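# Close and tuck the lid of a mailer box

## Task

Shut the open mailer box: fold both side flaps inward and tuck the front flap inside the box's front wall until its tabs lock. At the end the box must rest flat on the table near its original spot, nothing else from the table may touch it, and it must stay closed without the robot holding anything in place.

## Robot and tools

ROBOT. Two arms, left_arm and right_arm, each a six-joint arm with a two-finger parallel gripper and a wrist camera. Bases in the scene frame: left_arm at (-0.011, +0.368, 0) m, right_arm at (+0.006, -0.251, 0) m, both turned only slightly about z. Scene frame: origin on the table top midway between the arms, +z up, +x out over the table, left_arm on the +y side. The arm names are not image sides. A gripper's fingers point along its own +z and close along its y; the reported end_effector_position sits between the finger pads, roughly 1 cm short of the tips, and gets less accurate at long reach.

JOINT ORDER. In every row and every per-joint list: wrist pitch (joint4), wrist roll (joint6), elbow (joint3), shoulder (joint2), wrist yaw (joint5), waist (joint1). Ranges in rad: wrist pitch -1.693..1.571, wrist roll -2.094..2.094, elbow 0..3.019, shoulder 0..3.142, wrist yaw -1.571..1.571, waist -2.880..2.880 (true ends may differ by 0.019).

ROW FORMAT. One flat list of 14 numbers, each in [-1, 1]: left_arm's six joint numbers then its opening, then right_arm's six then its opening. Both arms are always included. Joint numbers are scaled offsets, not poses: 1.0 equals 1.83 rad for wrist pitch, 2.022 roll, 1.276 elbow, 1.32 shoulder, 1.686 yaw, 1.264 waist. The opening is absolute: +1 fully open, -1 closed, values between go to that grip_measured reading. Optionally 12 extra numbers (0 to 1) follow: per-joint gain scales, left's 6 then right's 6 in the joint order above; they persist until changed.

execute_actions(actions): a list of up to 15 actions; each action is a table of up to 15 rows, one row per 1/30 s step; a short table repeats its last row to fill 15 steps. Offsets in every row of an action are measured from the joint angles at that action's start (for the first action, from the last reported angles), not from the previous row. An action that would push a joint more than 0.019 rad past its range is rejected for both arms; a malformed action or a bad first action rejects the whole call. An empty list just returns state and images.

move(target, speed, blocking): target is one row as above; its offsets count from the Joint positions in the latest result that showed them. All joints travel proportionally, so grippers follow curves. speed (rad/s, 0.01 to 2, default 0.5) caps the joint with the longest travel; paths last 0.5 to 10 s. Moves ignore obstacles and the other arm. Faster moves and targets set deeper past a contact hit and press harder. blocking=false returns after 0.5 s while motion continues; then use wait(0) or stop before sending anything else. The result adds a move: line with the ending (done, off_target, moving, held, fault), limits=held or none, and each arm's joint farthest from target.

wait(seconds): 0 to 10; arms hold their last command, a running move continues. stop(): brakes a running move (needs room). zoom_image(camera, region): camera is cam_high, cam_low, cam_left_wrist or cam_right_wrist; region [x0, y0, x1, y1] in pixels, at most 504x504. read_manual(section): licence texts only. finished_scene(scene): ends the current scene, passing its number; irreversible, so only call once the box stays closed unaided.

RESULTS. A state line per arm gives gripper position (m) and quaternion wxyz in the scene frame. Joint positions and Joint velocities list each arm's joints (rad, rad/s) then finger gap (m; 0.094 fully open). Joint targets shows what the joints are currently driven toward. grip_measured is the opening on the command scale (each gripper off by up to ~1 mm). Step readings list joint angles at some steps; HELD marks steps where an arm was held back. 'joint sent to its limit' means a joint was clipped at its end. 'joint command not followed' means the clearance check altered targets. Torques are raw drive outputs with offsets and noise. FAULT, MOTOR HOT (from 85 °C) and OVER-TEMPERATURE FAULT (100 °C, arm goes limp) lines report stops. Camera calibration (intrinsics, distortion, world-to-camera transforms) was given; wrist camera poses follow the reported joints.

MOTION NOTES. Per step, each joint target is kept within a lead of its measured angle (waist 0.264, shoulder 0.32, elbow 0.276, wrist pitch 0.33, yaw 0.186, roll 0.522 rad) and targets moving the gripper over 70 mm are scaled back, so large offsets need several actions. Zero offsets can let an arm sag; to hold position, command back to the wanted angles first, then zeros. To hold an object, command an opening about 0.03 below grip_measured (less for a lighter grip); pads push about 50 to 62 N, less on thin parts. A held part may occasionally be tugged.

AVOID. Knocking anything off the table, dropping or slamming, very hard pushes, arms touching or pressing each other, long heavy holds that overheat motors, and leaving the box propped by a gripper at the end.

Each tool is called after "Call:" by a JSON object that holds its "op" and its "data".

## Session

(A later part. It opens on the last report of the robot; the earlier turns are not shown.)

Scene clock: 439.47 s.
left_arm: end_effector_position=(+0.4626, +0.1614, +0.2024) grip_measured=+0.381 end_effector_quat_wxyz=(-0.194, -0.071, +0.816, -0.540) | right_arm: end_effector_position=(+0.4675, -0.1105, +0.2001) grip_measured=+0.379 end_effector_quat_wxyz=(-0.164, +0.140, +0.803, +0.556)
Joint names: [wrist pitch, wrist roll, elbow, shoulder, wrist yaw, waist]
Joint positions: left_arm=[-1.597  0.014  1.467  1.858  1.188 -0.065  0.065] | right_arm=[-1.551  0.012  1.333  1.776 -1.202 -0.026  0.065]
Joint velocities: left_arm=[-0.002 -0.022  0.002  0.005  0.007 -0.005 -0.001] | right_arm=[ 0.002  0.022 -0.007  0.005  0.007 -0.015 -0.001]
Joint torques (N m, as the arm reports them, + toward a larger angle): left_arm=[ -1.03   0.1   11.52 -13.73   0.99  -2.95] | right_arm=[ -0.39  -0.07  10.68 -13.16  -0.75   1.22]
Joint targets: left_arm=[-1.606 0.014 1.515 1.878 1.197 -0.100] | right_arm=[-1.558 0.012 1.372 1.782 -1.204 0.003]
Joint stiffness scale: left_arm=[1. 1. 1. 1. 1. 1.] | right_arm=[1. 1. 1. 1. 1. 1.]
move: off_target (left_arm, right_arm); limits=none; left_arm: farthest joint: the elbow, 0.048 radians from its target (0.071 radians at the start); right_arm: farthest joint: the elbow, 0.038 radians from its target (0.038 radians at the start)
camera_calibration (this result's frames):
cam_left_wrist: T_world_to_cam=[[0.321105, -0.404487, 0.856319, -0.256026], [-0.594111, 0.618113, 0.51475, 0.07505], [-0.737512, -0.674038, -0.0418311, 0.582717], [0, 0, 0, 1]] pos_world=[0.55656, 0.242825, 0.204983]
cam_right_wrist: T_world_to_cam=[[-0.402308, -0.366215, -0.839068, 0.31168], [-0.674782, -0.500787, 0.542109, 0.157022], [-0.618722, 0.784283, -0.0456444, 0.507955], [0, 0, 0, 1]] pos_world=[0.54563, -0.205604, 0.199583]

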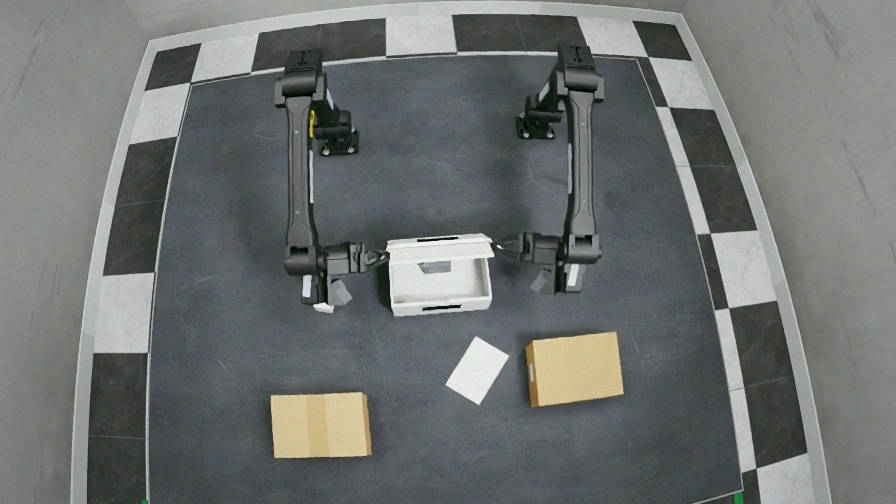

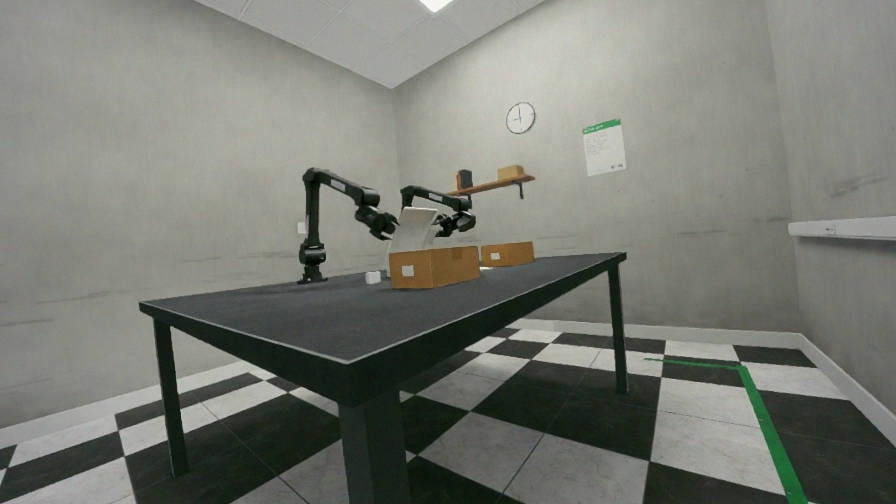

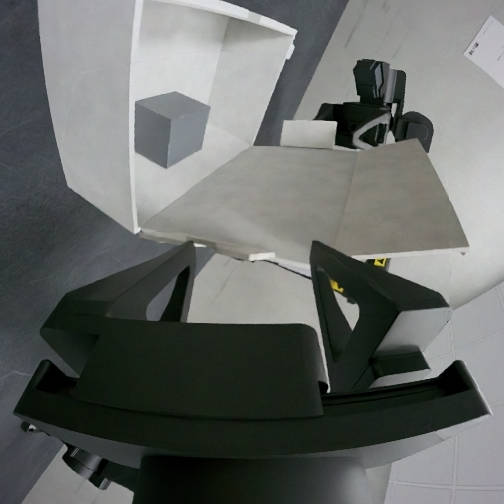

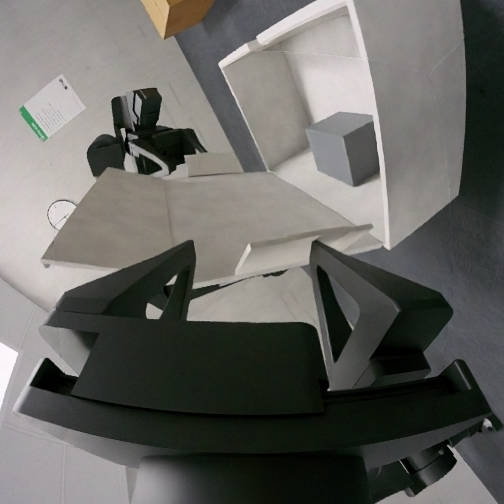

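Call:
{"op": "move", "data": {"target": [0,-0.13,0.025,-0.02,0,0.055,0.38, 0,0.13,0.02,-0.015,0,-0.055,0.38], "speed": 0.15}}

Call:
{"op": "move", "data": {"target": [0,0,0.03,0,0,-0.06,0.38, 0,0,0.03,0,0,0.055,0.38], "speed": 0.08}}

Call:
{"op": "zoom_image", "data": {"camera": "cam_high", "region": [340, 200, 550, 300]}}

Scene clock: 453.50 s.
left_arm: end_effector_position=(+0.4741, +0.1921, +0.2014) grip_measured=+0.381 end_effector_quat_wxyz=(-0.244, -0.197, +0.796, -0.519) | right_arm: end_effector_position=(+0.4741, -0.1364, +0.2029) grip_measured=+0.379 end_effector_quat_wxyz=(-0.215, +0.259, +0.773, +0.537)
Joint names: [wrist pitch, wrist roll, elbow, shoulder, wrist yaw, waist]
Joint positions: left_arm=[-1.597 -0.233  1.465  1.858  1.185 -0.001  0.065] | right_arm=[-1.551  0.263  1.333  1.769 -1.202 -0.082  0.065]
Joint velocities: left_arm=[-0.007  0.051 -0.012  0.005 -0.037 -0.024 -0.001] | right_arm=[ 0.012 -0.037 -0.017 -0.005 -0.007 -0.015  0.001]
Joint torques (N m, as the arm reports them, + toward a larger angle): left_arm=[ -0.59  -0.02  10.29 -17.36   0.69   0.36] | right_arm=[ -0.05   0.05   9.72 -14.37  -0.71  -1.39]
Joint targets: left_arm=[-1.597 -0.248 1.499 1.832 1.188 0.005] | right_arm=[-1.551 0.275 1.359 1.756 -1.202 -0.096]
Joint stiffness scale: left_arm=[1. 1. 1. 1. 1. 1.] | right_arm=[1. 1. 1. 1. 1. 1.]
move: off_target (left_arm, right_arm); limits=none; left_arm: farthest joint: the elbow, 0.034 radians from its target (0.032 radians at the start); right_arm: farthest joint: the elbow, 0.025 radians from its target (0.025 radians at the start)
camera_calibration (this result's frames):
cam_left_wrist: T_world_to_cam=[[0.562145, -0.383188, 0.732912, -0.339971], [-0.54006, 0.50108, 0.676206, 0.0276973], [-0.626362, -0.775942, 0.0747349, 0.555307], [0, 0, 0, 1]] pos_world=[0.553894, 0.286735, 0.188939]
cam_right_wrist: T_world_to_cam=[[-0.628694, -0.31125, -0.712648, 0.396363], [-0.593842, -0.399525, 0.698378, 0.0907905], [-0.502091, 0.862266, 0.0663459, 0.465095], [0, 0, 0, 1]] pos_world=[0.536626, -0.241394, 0.188204]

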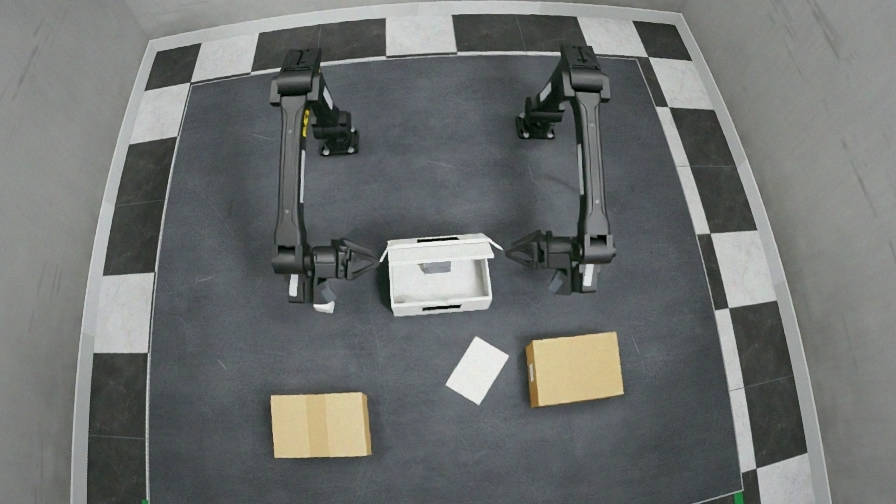

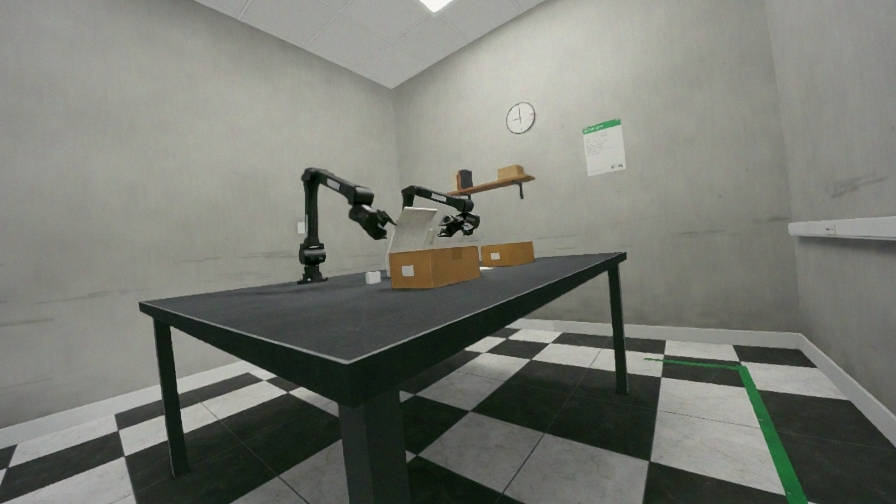

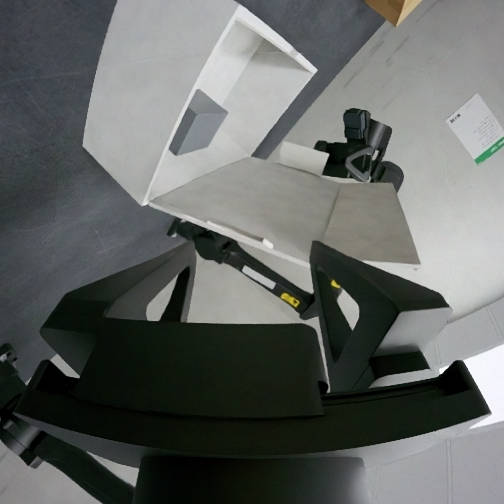

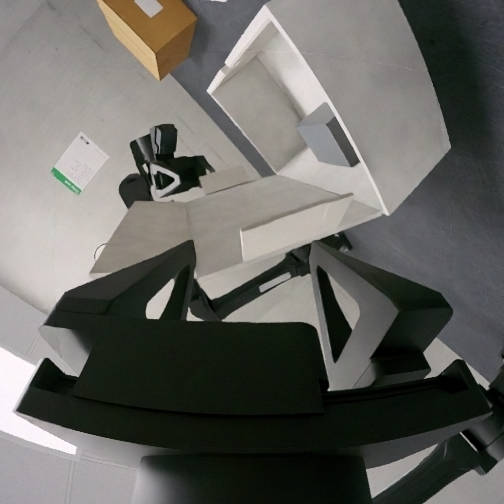

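Scene clock: 454.80 s.
left_arm: end_effector_position=(+0.4602, +0.1576, +0.2014) grip_measured=+0.381 end_effector_quat_wxyz=(-0.262, -0.168, +0.802, -0.509) | right_arm: end_effector_position=(+0.4668, -0.1100, +0.2029) grip_measured=+0.379 end_effector_quat_wxyz=(-0.230, +0.237, +0.780, +0.531)
Joint names: [wrist pitch, wrist roll, elbow, shoulder, wrist yaw, waist]
Joint positions: left_arm=[-1.597 -0.233  1.465  1.858  1.185 -0.073  0.065] | right_arm=[-1.551  0.263  1.333  1.769 -1.202 -0.025  0.065]
Joint velocities: left_arm=[-0.002 -0.11  -0.002  0.005 -0.066 -0.015 -0.   ] | right_arm=[-0.012 -0.007 -0.002  0.015  0.022 -0.005 -0.   ]
Joint torques (N m, as the arm reports them, + toward a larger angle): left_arm=[ -0.6    0.09  10.68 -15.27   0.58  -0.34] | right_arm=[ -0.11  -0.11  10.76 -12.87  -0.68   0.96]
Joint targets: left_arm=[-1.597 -0.233 1.503 1.858 1.185 -0.077] | right_arm=[-1.551 0.263 1.372 1.769 -1.202 -0.013]
Joint stiffness scale: left_arm=[1. 1. 1. 1. 1. 1.] | right_arm=[1. 1. 1. 1. 1. 1.]
move: off_target (left_arm, right_arm); limits=none; left_arm: farthest joint: the elbow, 0.038 radians from its target (0.038 radians at the start); right_arm: farthest joint: the elbow, 0.038 radians from its target (0.038 radians at the start)
camera_calibration (this result's frames):
cam_left_wrist: T_world_to_cam=[[0.533081, -0.422687, 0.732912, -0.325753], [-0.502561, 0.538682, 0.676206, 0.0142711], [-0.68063, -0.728805, 0.0747349, 0.537357], [0, 0, 0, 1]] pos_world=[0.546566, 0.246249, 0.188939]
cam_right_wrist: T_world_to_cam=[[-0.609997, -0.346463, -0.712648, 0.387396], [-0.570186, -0.432616, 0.698378, 0.082325], [-0.550265, 0.83235, 0.0663459, 0.45788], [0, 0, 0, 1]] pos_world=[0.535206, -0.211283, 0.188204]

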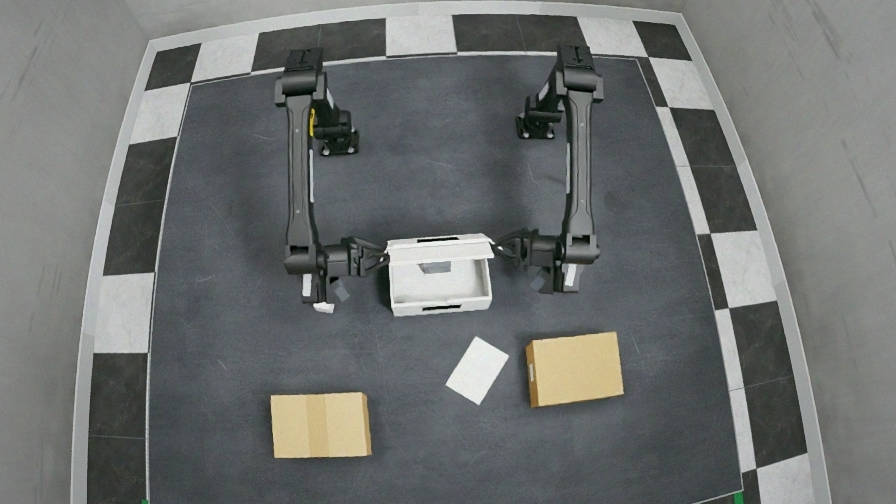

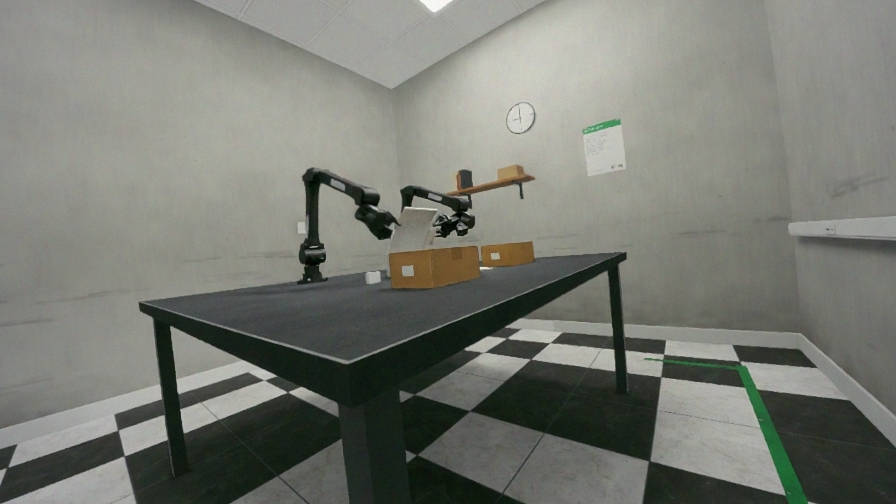

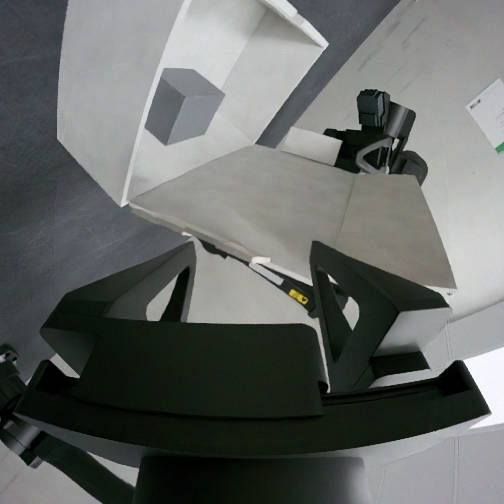

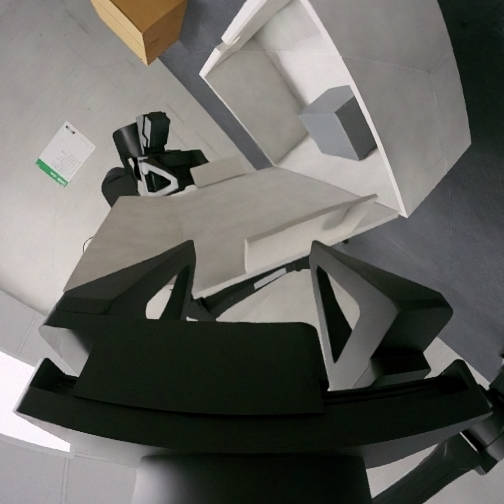

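Region (340, 200, 550, 300) of cam_high's 896x504 image, scaled by 2.400, with more detail than that image has; it fills the top 240 rows of this view, and the rest is white.

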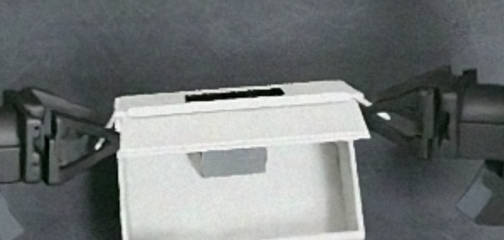

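Good: lower fingers behind the flaps. Continue in, rolling back partway.

Call:
{"op": "move", "data": {"target": [-0.006,0.05,0.055,0.025,0,-0.04,0.38, -0.004,-0.05,0.045,0.015,0,0.05,0.38], "speed": 0.06}}

Call:
{"op": "zoom_image", "data": {"camera": "cam_high", "region": [340, 200, 550, 300]}}

Scene clock: 464.37 s.
left_arm: end_effector_position=(+0.4600, +0.1480, +0.2021) grip_measured=+0.381 end_effector_quat_wxyz=(-0.251, -0.133, +0.810, -0.512) | right_arm: end_effector_position=(+0.4671, -0.0998, +0.2042) grip_measured=+0.379 end_effector_quat_wxyz=(-0.210, +0.192, +0.796, +0.535)
Joint names: [wrist pitch, wrist roll, elbow, shoulder, wrist yaw, waist]
Joint positions: left_arm=[-1.608 -0.167  1.485  1.869  1.179 -0.093  0.065] | right_arm=[-1.551  0.178  1.348  1.773 -1.193 -0.002  0.065]
Joint velocities: left_arm=[-0.002  0.11   0.012  0.005  0.007 -0.005 -0.001] | right_arm=[-0.007  0.037  0.002 -0.015  0.022  0.015  0.001]
Joint torques (N m, as the arm reports them, + toward a larger angle): left_arm=[ -0.61   0.4   11.77 -13.6    0.85  -2.46] | right_arm=[ -0.23  -0.26  11.16 -12.26  -1.06   1.92]
Joint targets: left_arm=[-1.608 -0.132 1.535 1.891 1.185 -0.124] | right_arm=[-1.558 0.162 1.391 1.789 -1.202 0.038]
Joint stiffness scale: left_arm=[1. 1. 1. 1. 1. 1.] | right_arm=[1. 1. 1. 1. 1. 1.]
move: off_target (left_arm, right_arm); limits=none; left_arm: farthest joint: the elbow, 0.051 radians from its target (0.070 radians at the start); right_arm: farthest joint: the elbow, 0.043 radians from its target (0.057 radians at the start)
camera_calibration (this result's frames):
cam_left_wrist: T_world_to_cam=[[0.469698, -0.437299, 0.766911, -0.305727], [-0.515613, 0.569255, 0.640384, 0.0276747], [-0.716608, -0.696217, 0.0419006, 0.54859], [0, 0, 0, 1]] pos_world=[0.550992, 0.232489, 0.193757]
cam_right_wrist: T_world_to_cam=[[-0.524216, -0.377007, -0.763586, 0.359282], [-0.604925, -0.466259, 0.645499, 0.109652], [-0.599386, 0.800293, 0.0163599, 0.479376], [0, 0, 0, 1]] pos_world=[0.542004, -0.197063, 0.19572]

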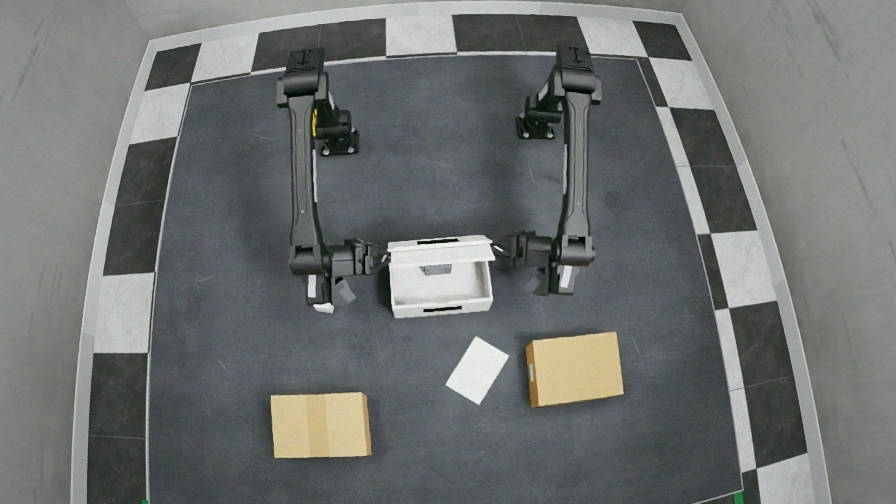

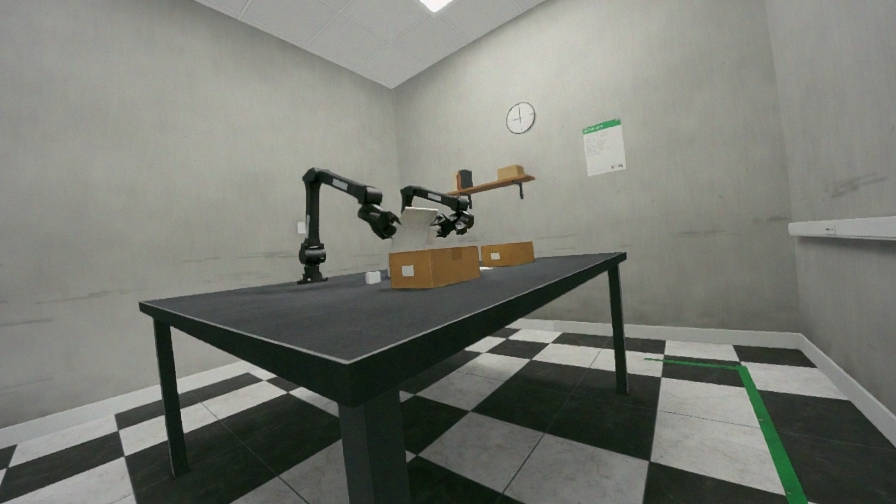

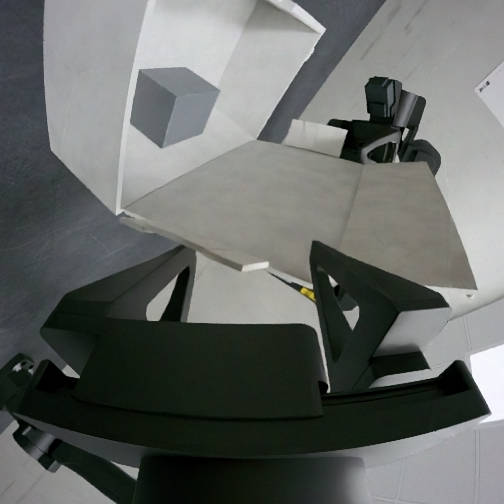

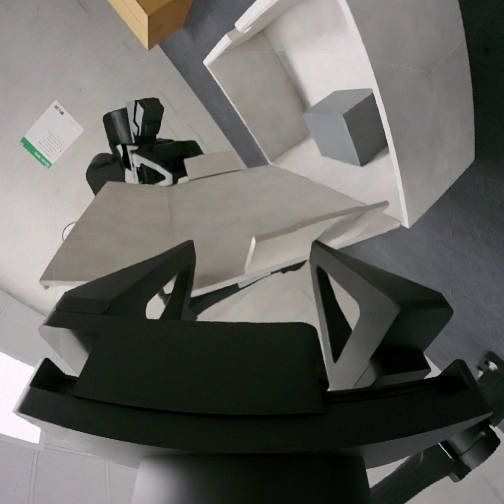

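Region (340, 200, 550, 300) of cam_high's 896x504 image, scaled by 2.400, with more detail than that image has; it fills the top 240 rows of this view, and the rest is white.

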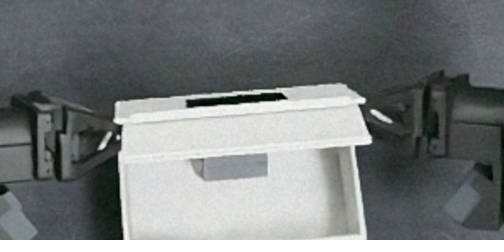

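Call:
{"op": "move", "data": {"target": [0,0.14,0.035,0.01,0,0.0,0.38, 0,-0.14,0.03,0.01,0,0.0,0.38], "speed": 0.1}}

Call:
{"op": "zoom_image", "data": {"camera": "cam_high", "region": [340, 200, 550, 300]}}

Scene clock: 478.90 s.
left_arm: end_effector_position=(+0.4598, +0.1504, +0.2016) grip_measured=+0.381 end_effector_quat_wxyz=(-0.189, -0.038, +0.820, -0.539) | right_arm: end_effector_position=(+0.4663, -0.1005, +0.2039) grip_measured=+0.379 end_effector_quat_wxyz=(-0.144, +0.092, +0.813, +0.556)
Joint names: [wrist pitch, wrist roll, elbow, shoulder, wrist yaw, waist]
Joint positions: left_arm=[-1.613  0.076  1.483  1.869  1.178 -0.089  0.065] | right_arm=[-1.556 -0.072  1.347  1.773 -1.19  -0.003  0.065]
Joint velocities: left_arm=[-0.007 -0.007 -0.002 -0.005 -0.007 -0.005 -0.001] | right_arm=[ 0.007  0.051 -0.012 -0.005 -0.007 -0.005  0.001]
Joint torques (N m, as the arm reports them, + toward a larger angle): left_arm=[ -0.37   0.46  11.4  -14.43   0.64  -0.53] | right_arm=[  0.09  -0.46  10.76 -12.23  -0.82  -0.36]
Joint targets: left_arm=[-1.608 0.116 1.529 1.882 1.179 -0.093] | right_arm=[-1.551 -0.105 1.386 1.786 -1.193 -0.002]
Joint stiffness scale: left_arm=[1. 1. 1. 1. 1. 1.] | right_arm=[1. 1. 1. 1. 1. 1.]
move: off_target (left_arm, right_arm); limits=none; left_arm: farthest joint: the elbow, 0.047 radians from its target (0.045 radians at the start); right_arm: farthest joint: the elbow, 0.039 radians from its target (0.038 radians at the start)
camera_calibration (this result's frames):
cam_left_wrist: T_world_to_cam=[[0.26119, -0.414422, 0.8718, -0.232959], [-0.585681, 0.649876, 0.484396, 0.0780402], [-0.767306, -0.637116, -0.0729783, 0.587705], [0, 0, 0, 1]] pos_world=[0.557502, 0.227176, 0.208181]
cam_right_wrist: T_world_to_cam=[[-0.304662, -0.387457, -0.870091, 0.27675], [-0.691005, -0.538795, 0.481884, 0.175259], [-0.65551, 0.748048, -0.103584, 0.524868], [0, 0, 0, 1]] pos_world=[0.549476, -0.190969, 0.210711]

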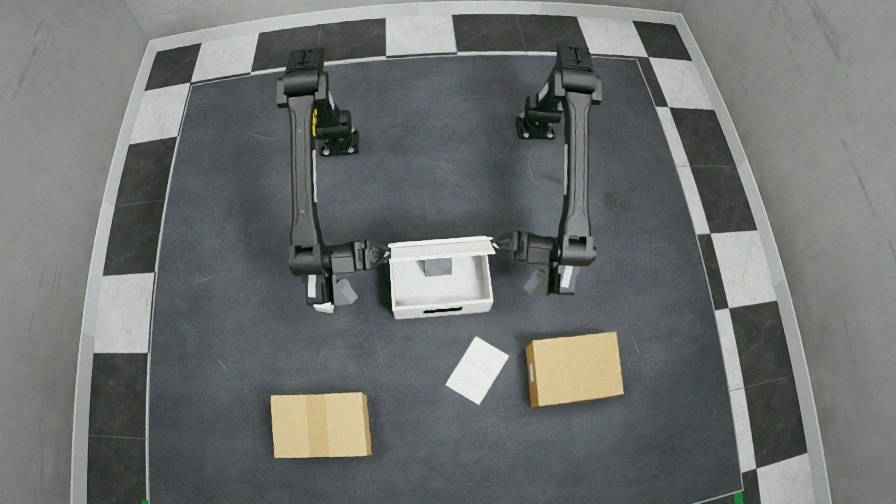

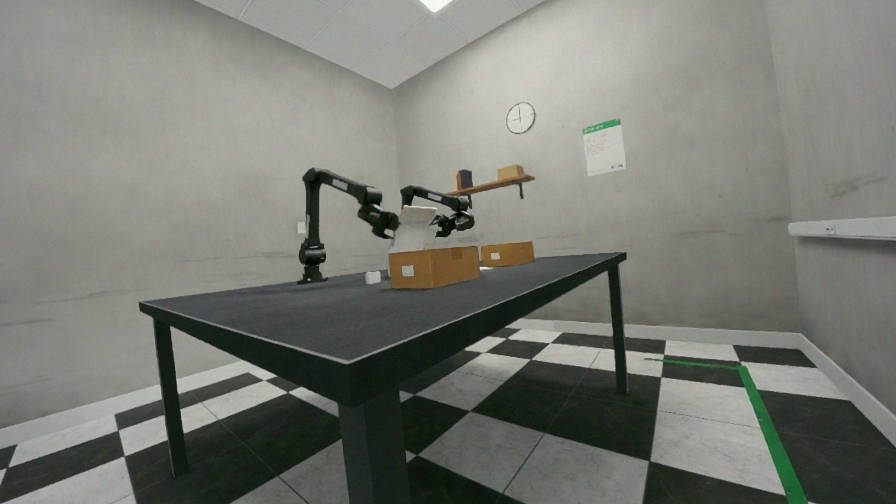

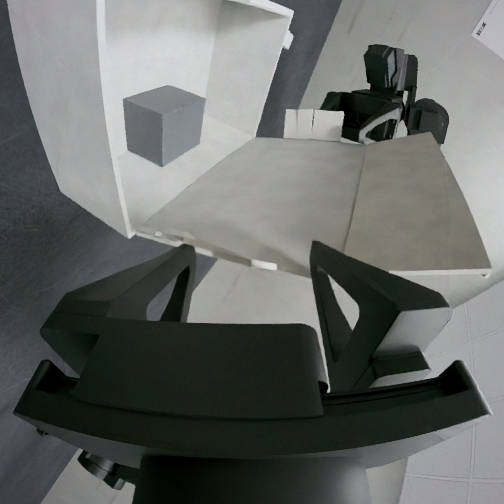

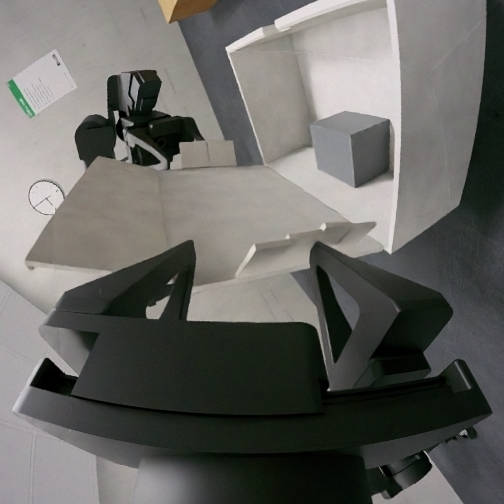

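Region (340, 200, 550, 300) of cam_high's 896x504 image, scaled by 2.400, with more detail than that image has; it fills the top 240 rows of this view, and the rest is white.

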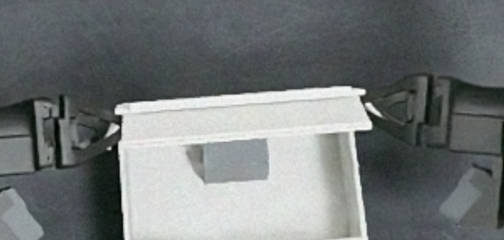

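Call:
{"op": "move", "data": {"target": [-0.03,-0.2,0.095,0.01,-0.106,-0.012,0.6, -0.045,0.2,0.09,0.01,0.113,0.012,0.6], "speed": 0.15}}

Call:
{"op": "zoom_image", "data": {"camera": "cam_high", "region": [340, 200, 550, 300]}}

Scene clock: 511.57 s.
left_arm: end_effector_position=(+0.4638, +0.1603, +0.2030) grip_measured=+0.598 end_effector_quat_wxyz=(-0.272, -0.174, +0.847, -0.422) | right_arm: end_effector_position=(+0.4667, -0.1151, +0.2043) grip_measured=+0.598 end_effector_quat_wxyz=(-0.245, +0.240, +0.830, +0.439)
Joint names: [wrist pitch, wrist roll, elbow, shoulder, wrist yaw, waist]
Joint positions: left_arm=[-1.658 -0.313  1.56   1.869  1.003 -0.096  0.075] | right_arm=[-1.626  0.32   1.424  1.773 -1.003 -0.003  0.075]
Joint velocities: left_arm=[-0.012 -0.022 -0.002  0.005 -0.051 -0.005  0.001] | right_arm=[-0.012  0.007  0.002 -0.015 -0.022 -0.015 -0.   ]
Joint torques (N m, as the arm reports them, + toward a larger angle): left_arm=[ -1.07  -0.06  11.43 -14.79   0.34  -0.77] | right_arm=[ -0.65   0.09  11.01 -12.6   -0.49   0.56]
Joint targets: left_arm=[-1.668 -0.329 1.604 1.882 0.999 -0.104] | right_arm=[-1.639 0.332 1.463 1.786 -1.000 0.012]
Joint stiffness scale: left_arm=[1. 1. 1. 1. 1. 1.] | right_arm=[1. 1. 1. 1. 1. 1.]
move: off_target (left_arm, right_arm); limits=none; left_arm: farthest joint: the elbow, 0.044 radians from its target (0.121 radians at the start); right_arm: farthest joint: the elbow, 0.038 radians from its target (0.114 radians at the start)
camera_calibration (this result's frames):
cam_left_wrist: T_world_to_cam=[[0.520518, -0.581981, 0.624787, -0.274371], [-0.453037, 0.431997, 0.779831, -0.0132637], [-0.723753, -0.688968, -0.0387971, 0.578296], [0, 0, 0, 1]] pos_world=[0.55535, 0.244478, 0.204203]
cam_right_wrist: T_world_to_cam=[[-0.606576, -0.520122, -0.601281, 0.342196], [-0.505799, -0.331036, 0.796607, 0.0405952], [-0.613378, 0.78733, -0.062278, 0.512508], [0, 0, 0, 1]] pos_world=[0.542462, -0.212091, 0.205335]

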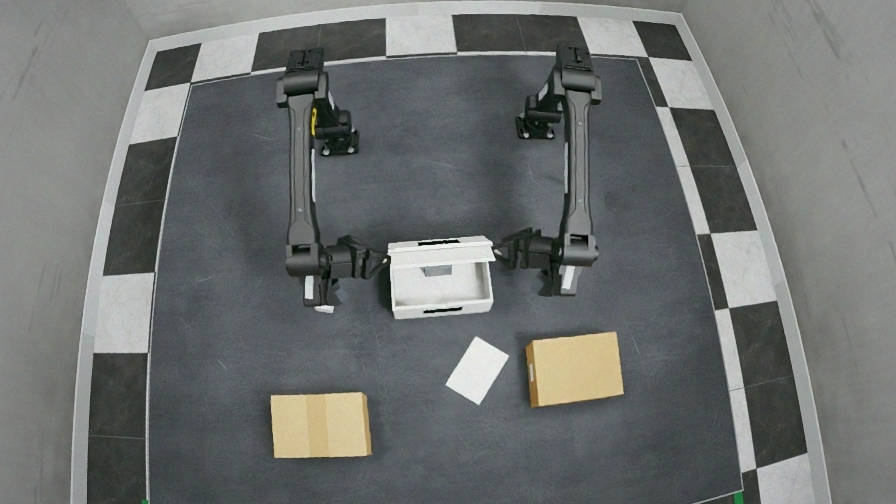

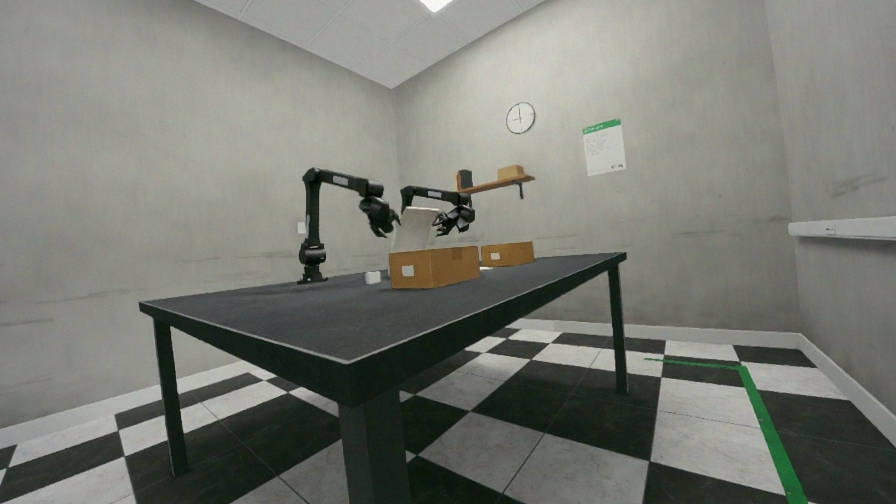

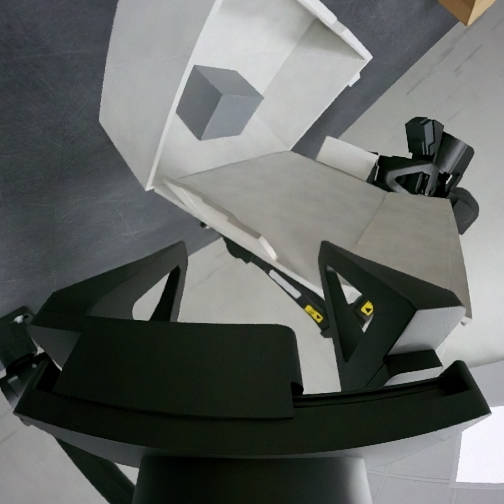

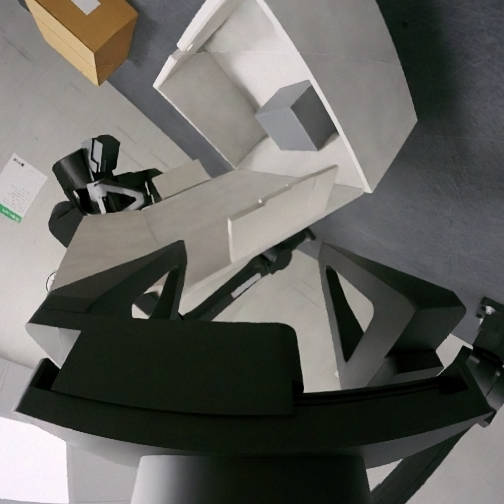

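Region (340, 200, 550, 300) of cam_high's 896x504 image, scaled by 2.400, with more detail than that image has; it fills the top 240 rows of this view, and the rest is white.

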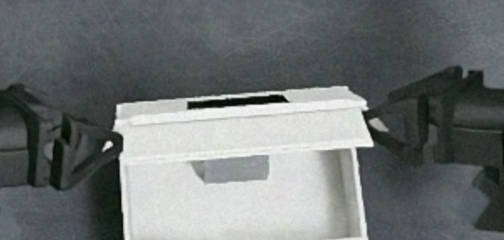

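Call:
{"op": "move", "data": {"target": [0,0,0.045,0.015,0,-0.03,0.6, 0,0,0.04,0.012,0,0.038,0.6], "speed": 0.08}}

Call:
{"op": "move", "data": {"target": [0,0.22,0.07,0.04,0,0,0.6, -0.01,-0.22,0.065,0.035,0,0,0.6], "speed": 0.15}}

Call:
{"op": "zoom_image", "data": {"camera": "cam_high", "region": [340, 200, 550, 300]}}

Scene clock: 523.20 s.
left_arm: end_effector_position=(+0.4605, +0.1444, +0.2072) grip_measured=+0.598 end_effector_quat_wxyz=(-0.273, -0.157, +0.851, -0.419) | right_arm: end_effector_position=(+0.4652, -0.0988, +0.2074) grip_measured=+0.598 end_effector_quat_wxyz=(-0.248, +0.223, +0.836, +0.436)
Joint names: [wrist pitch, wrist roll, elbow, shoulder, wrist yaw, waist]
Joint positions: left_arm=[-1.658 -0.314  1.574  1.869  1.003 -0.128  0.075] | right_arm=[-1.626  0.321  1.436  1.774 -1.003  0.033  0.075]
Joint velocities: left_arm=[ 0.002  0.037 -0.007  0.005  0.022 -0.005  0.   ] | right_arm=[ 0.002 -0.007 -0.002 -0.015  0.022 -0.005  0.001]
Joint torques (N m, as the arm reports them, + toward a larger angle): left_arm=[ -0.58   0.08  11.39 -14.37   0.52  -0.63] | right_arm=[  0.04  -0.09  11.04 -12.3   -0.61   0.93]
Joint targets: left_arm=[-1.658 -0.314 1.617 1.889 1.003 -0.134] | right_arm=[-1.626 0.320 1.475 1.789 -1.003 0.045]
Joint stiffness scale: left_arm=[1. 1. 1. 1. 1. 1.] | right_arm=[1. 1. 1. 1. 1. 1.]
move: off_target (left_arm, right_arm); limits=none; left_arm: farthest joint: the elbow, 0.044 radians from its target (0.058 radians at the start); right_arm: farthest joint: the elbow, 0.039 radians from its target (0.051 radians at the start)
camera_calibration (this result's frames):
cam_left_wrist: T_world_to_cam=[[0.493228, -0.597103, 0.632609, -0.271449], [-0.449308, 0.447842, 0.77302, -0.0137869], [-0.744882, -0.665511, -0.0473949, 0.57328], [0, 0, 0, 1]] pos_world=[0.554717, 0.225616, 0.209549]
cam_right_wrist: T_world_to_cam=[[-0.581356, -0.541134, -0.607618, 0.339128], [-0.502332, -0.348759, 0.79122, 0.0405848], [-0.640069, 0.765206, -0.0690754, 0.510605], [0, 0, 0, 1]] pos_world=[0.544363, -0.19305, 0.209219]

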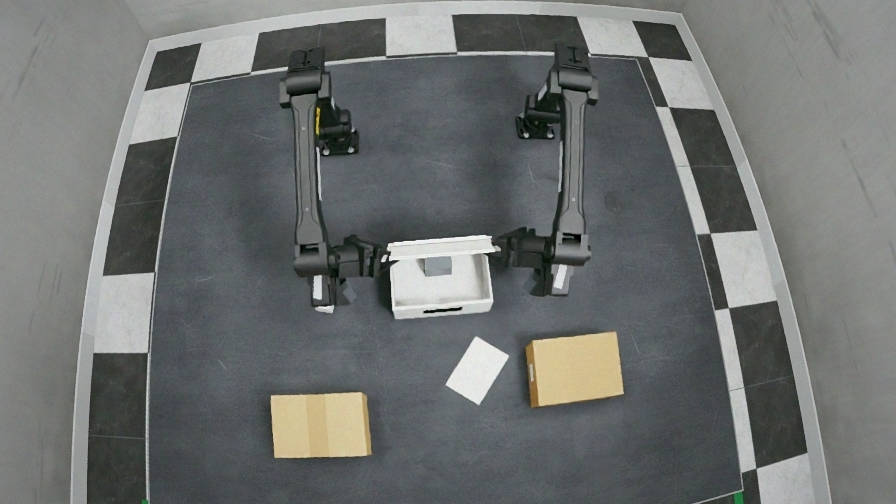

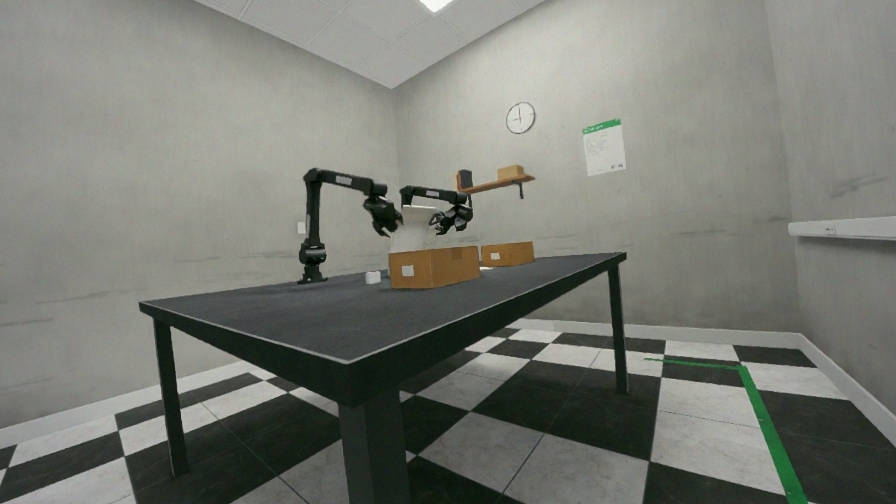

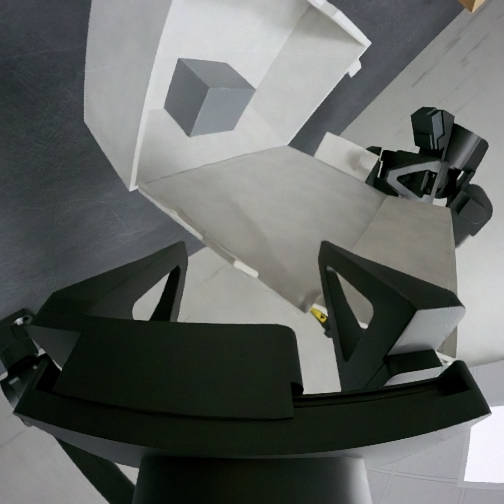

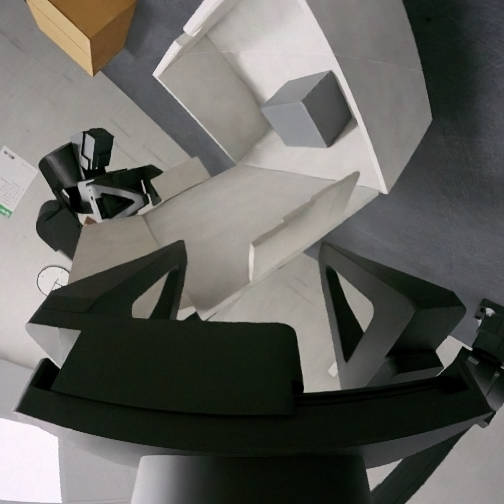

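Scene clock: 526.70 s.
left_arm: end_effector_position=(+0.4732, +0.1445, +0.2042) grip_measured=+0.598 end_effector_quat_wxyz=(-0.177, +0.021, +0.867, -0.465) | right_arm: end_effector_position=(+0.4759, -0.0990, +0.2057) grip_measured=+0.599 end_effector_quat_wxyz=(-0.155, +0.045, +0.864, +0.476)
Joint names: [wrist pitch, wrist roll, elbow, shoulder, wrist yaw, waist]
Joint positions: left_arm=[-1.658  0.097  1.612  1.898  0.999 -0.125  0.075] | right_arm=[-1.641 -0.098  1.475  1.805 -0.999  0.033  0.075]
Joint velocities: left_arm=[-0.012  0.037 -0.007  0.015 -0.051 -0.005  0.001] | right_arm=[-0.017  0.051  0.002 -0.015 -0.037 -0.015  0.001]
Joint torques (N m, as the arm reports them, + toward a larger angle): left_arm=[ -0.56   0.41  12.14 -14.34   0.72  -0.41] | right_arm=[ -0.12  -0.43  11.4  -12.78  -0.8   -0.72]
Joint targets: left_arm=[-1.658 0.131 1.663 1.922 1.003 -0.129] | right_arm=[-1.644 -0.124 1.519 1.821 -1.003 0.033]
Joint stiffness scale: left_arm=[1. 1. 1. 1. 1. 1.] | right_arm=[1. 1. 1. 1. 1. 1.]
move: off_target (left_arm, right_arm); limits=none; left_arm: farthest joint: the elbow, 0.051 radians from its target (0.089 radians at the start); right_arm: farthest joint: the elbow, 0.044 radians from its target (0.083 radians at the start)
camera_calibration (this result's frames):
cam_left_wrist: T_world_to_cam=[[0.124264, -0.563168, 0.816945, -0.143665], [-0.559491, 0.640192, 0.526425, 0.0689123], [-0.819468, -0.522489, -0.235535, 0.635732], [0, 0, 0, 1]] pos_world=[0.577371, 0.207139, 0.230826]
cam_right_wrist: T_world_to_cam=[[-0.218261, -0.562208, -0.797674, 0.208501], [-0.643485, -0.531603, 0.55075, 0.145753], [-0.733682, 0.633498, -0.245745, 0.585353], [0, 0, 0, 1]] pos_world=[0.56876, -0.176116, 0.229889]

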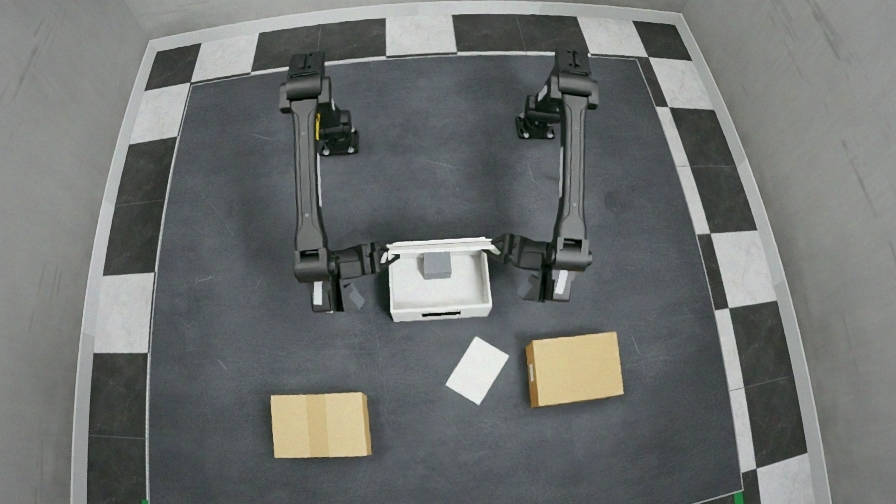

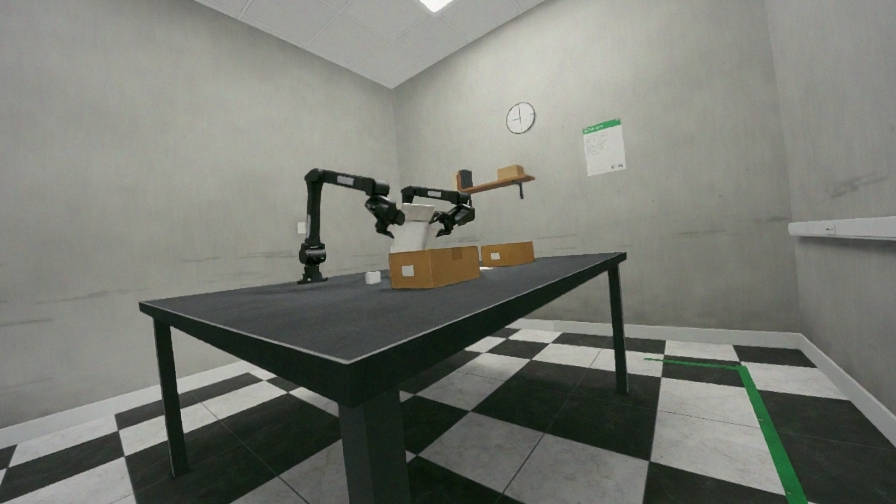

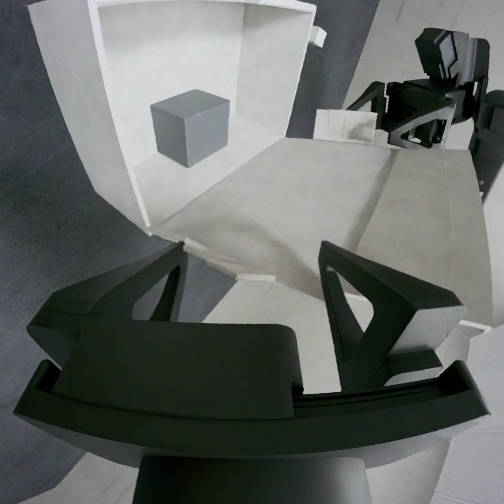

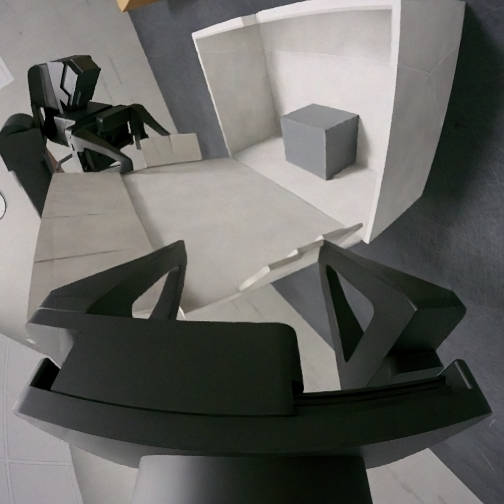

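Region (340, 200, 550, 300) of cam_high's 896x504 image, scaled by 2.400, with more detail than that image has; it fills the top 240 rows of this view, and the rest is white.

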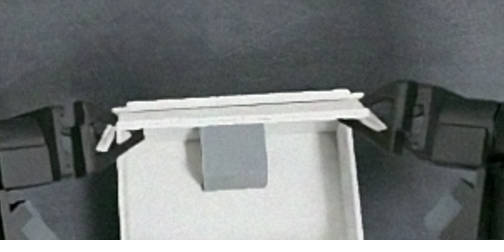

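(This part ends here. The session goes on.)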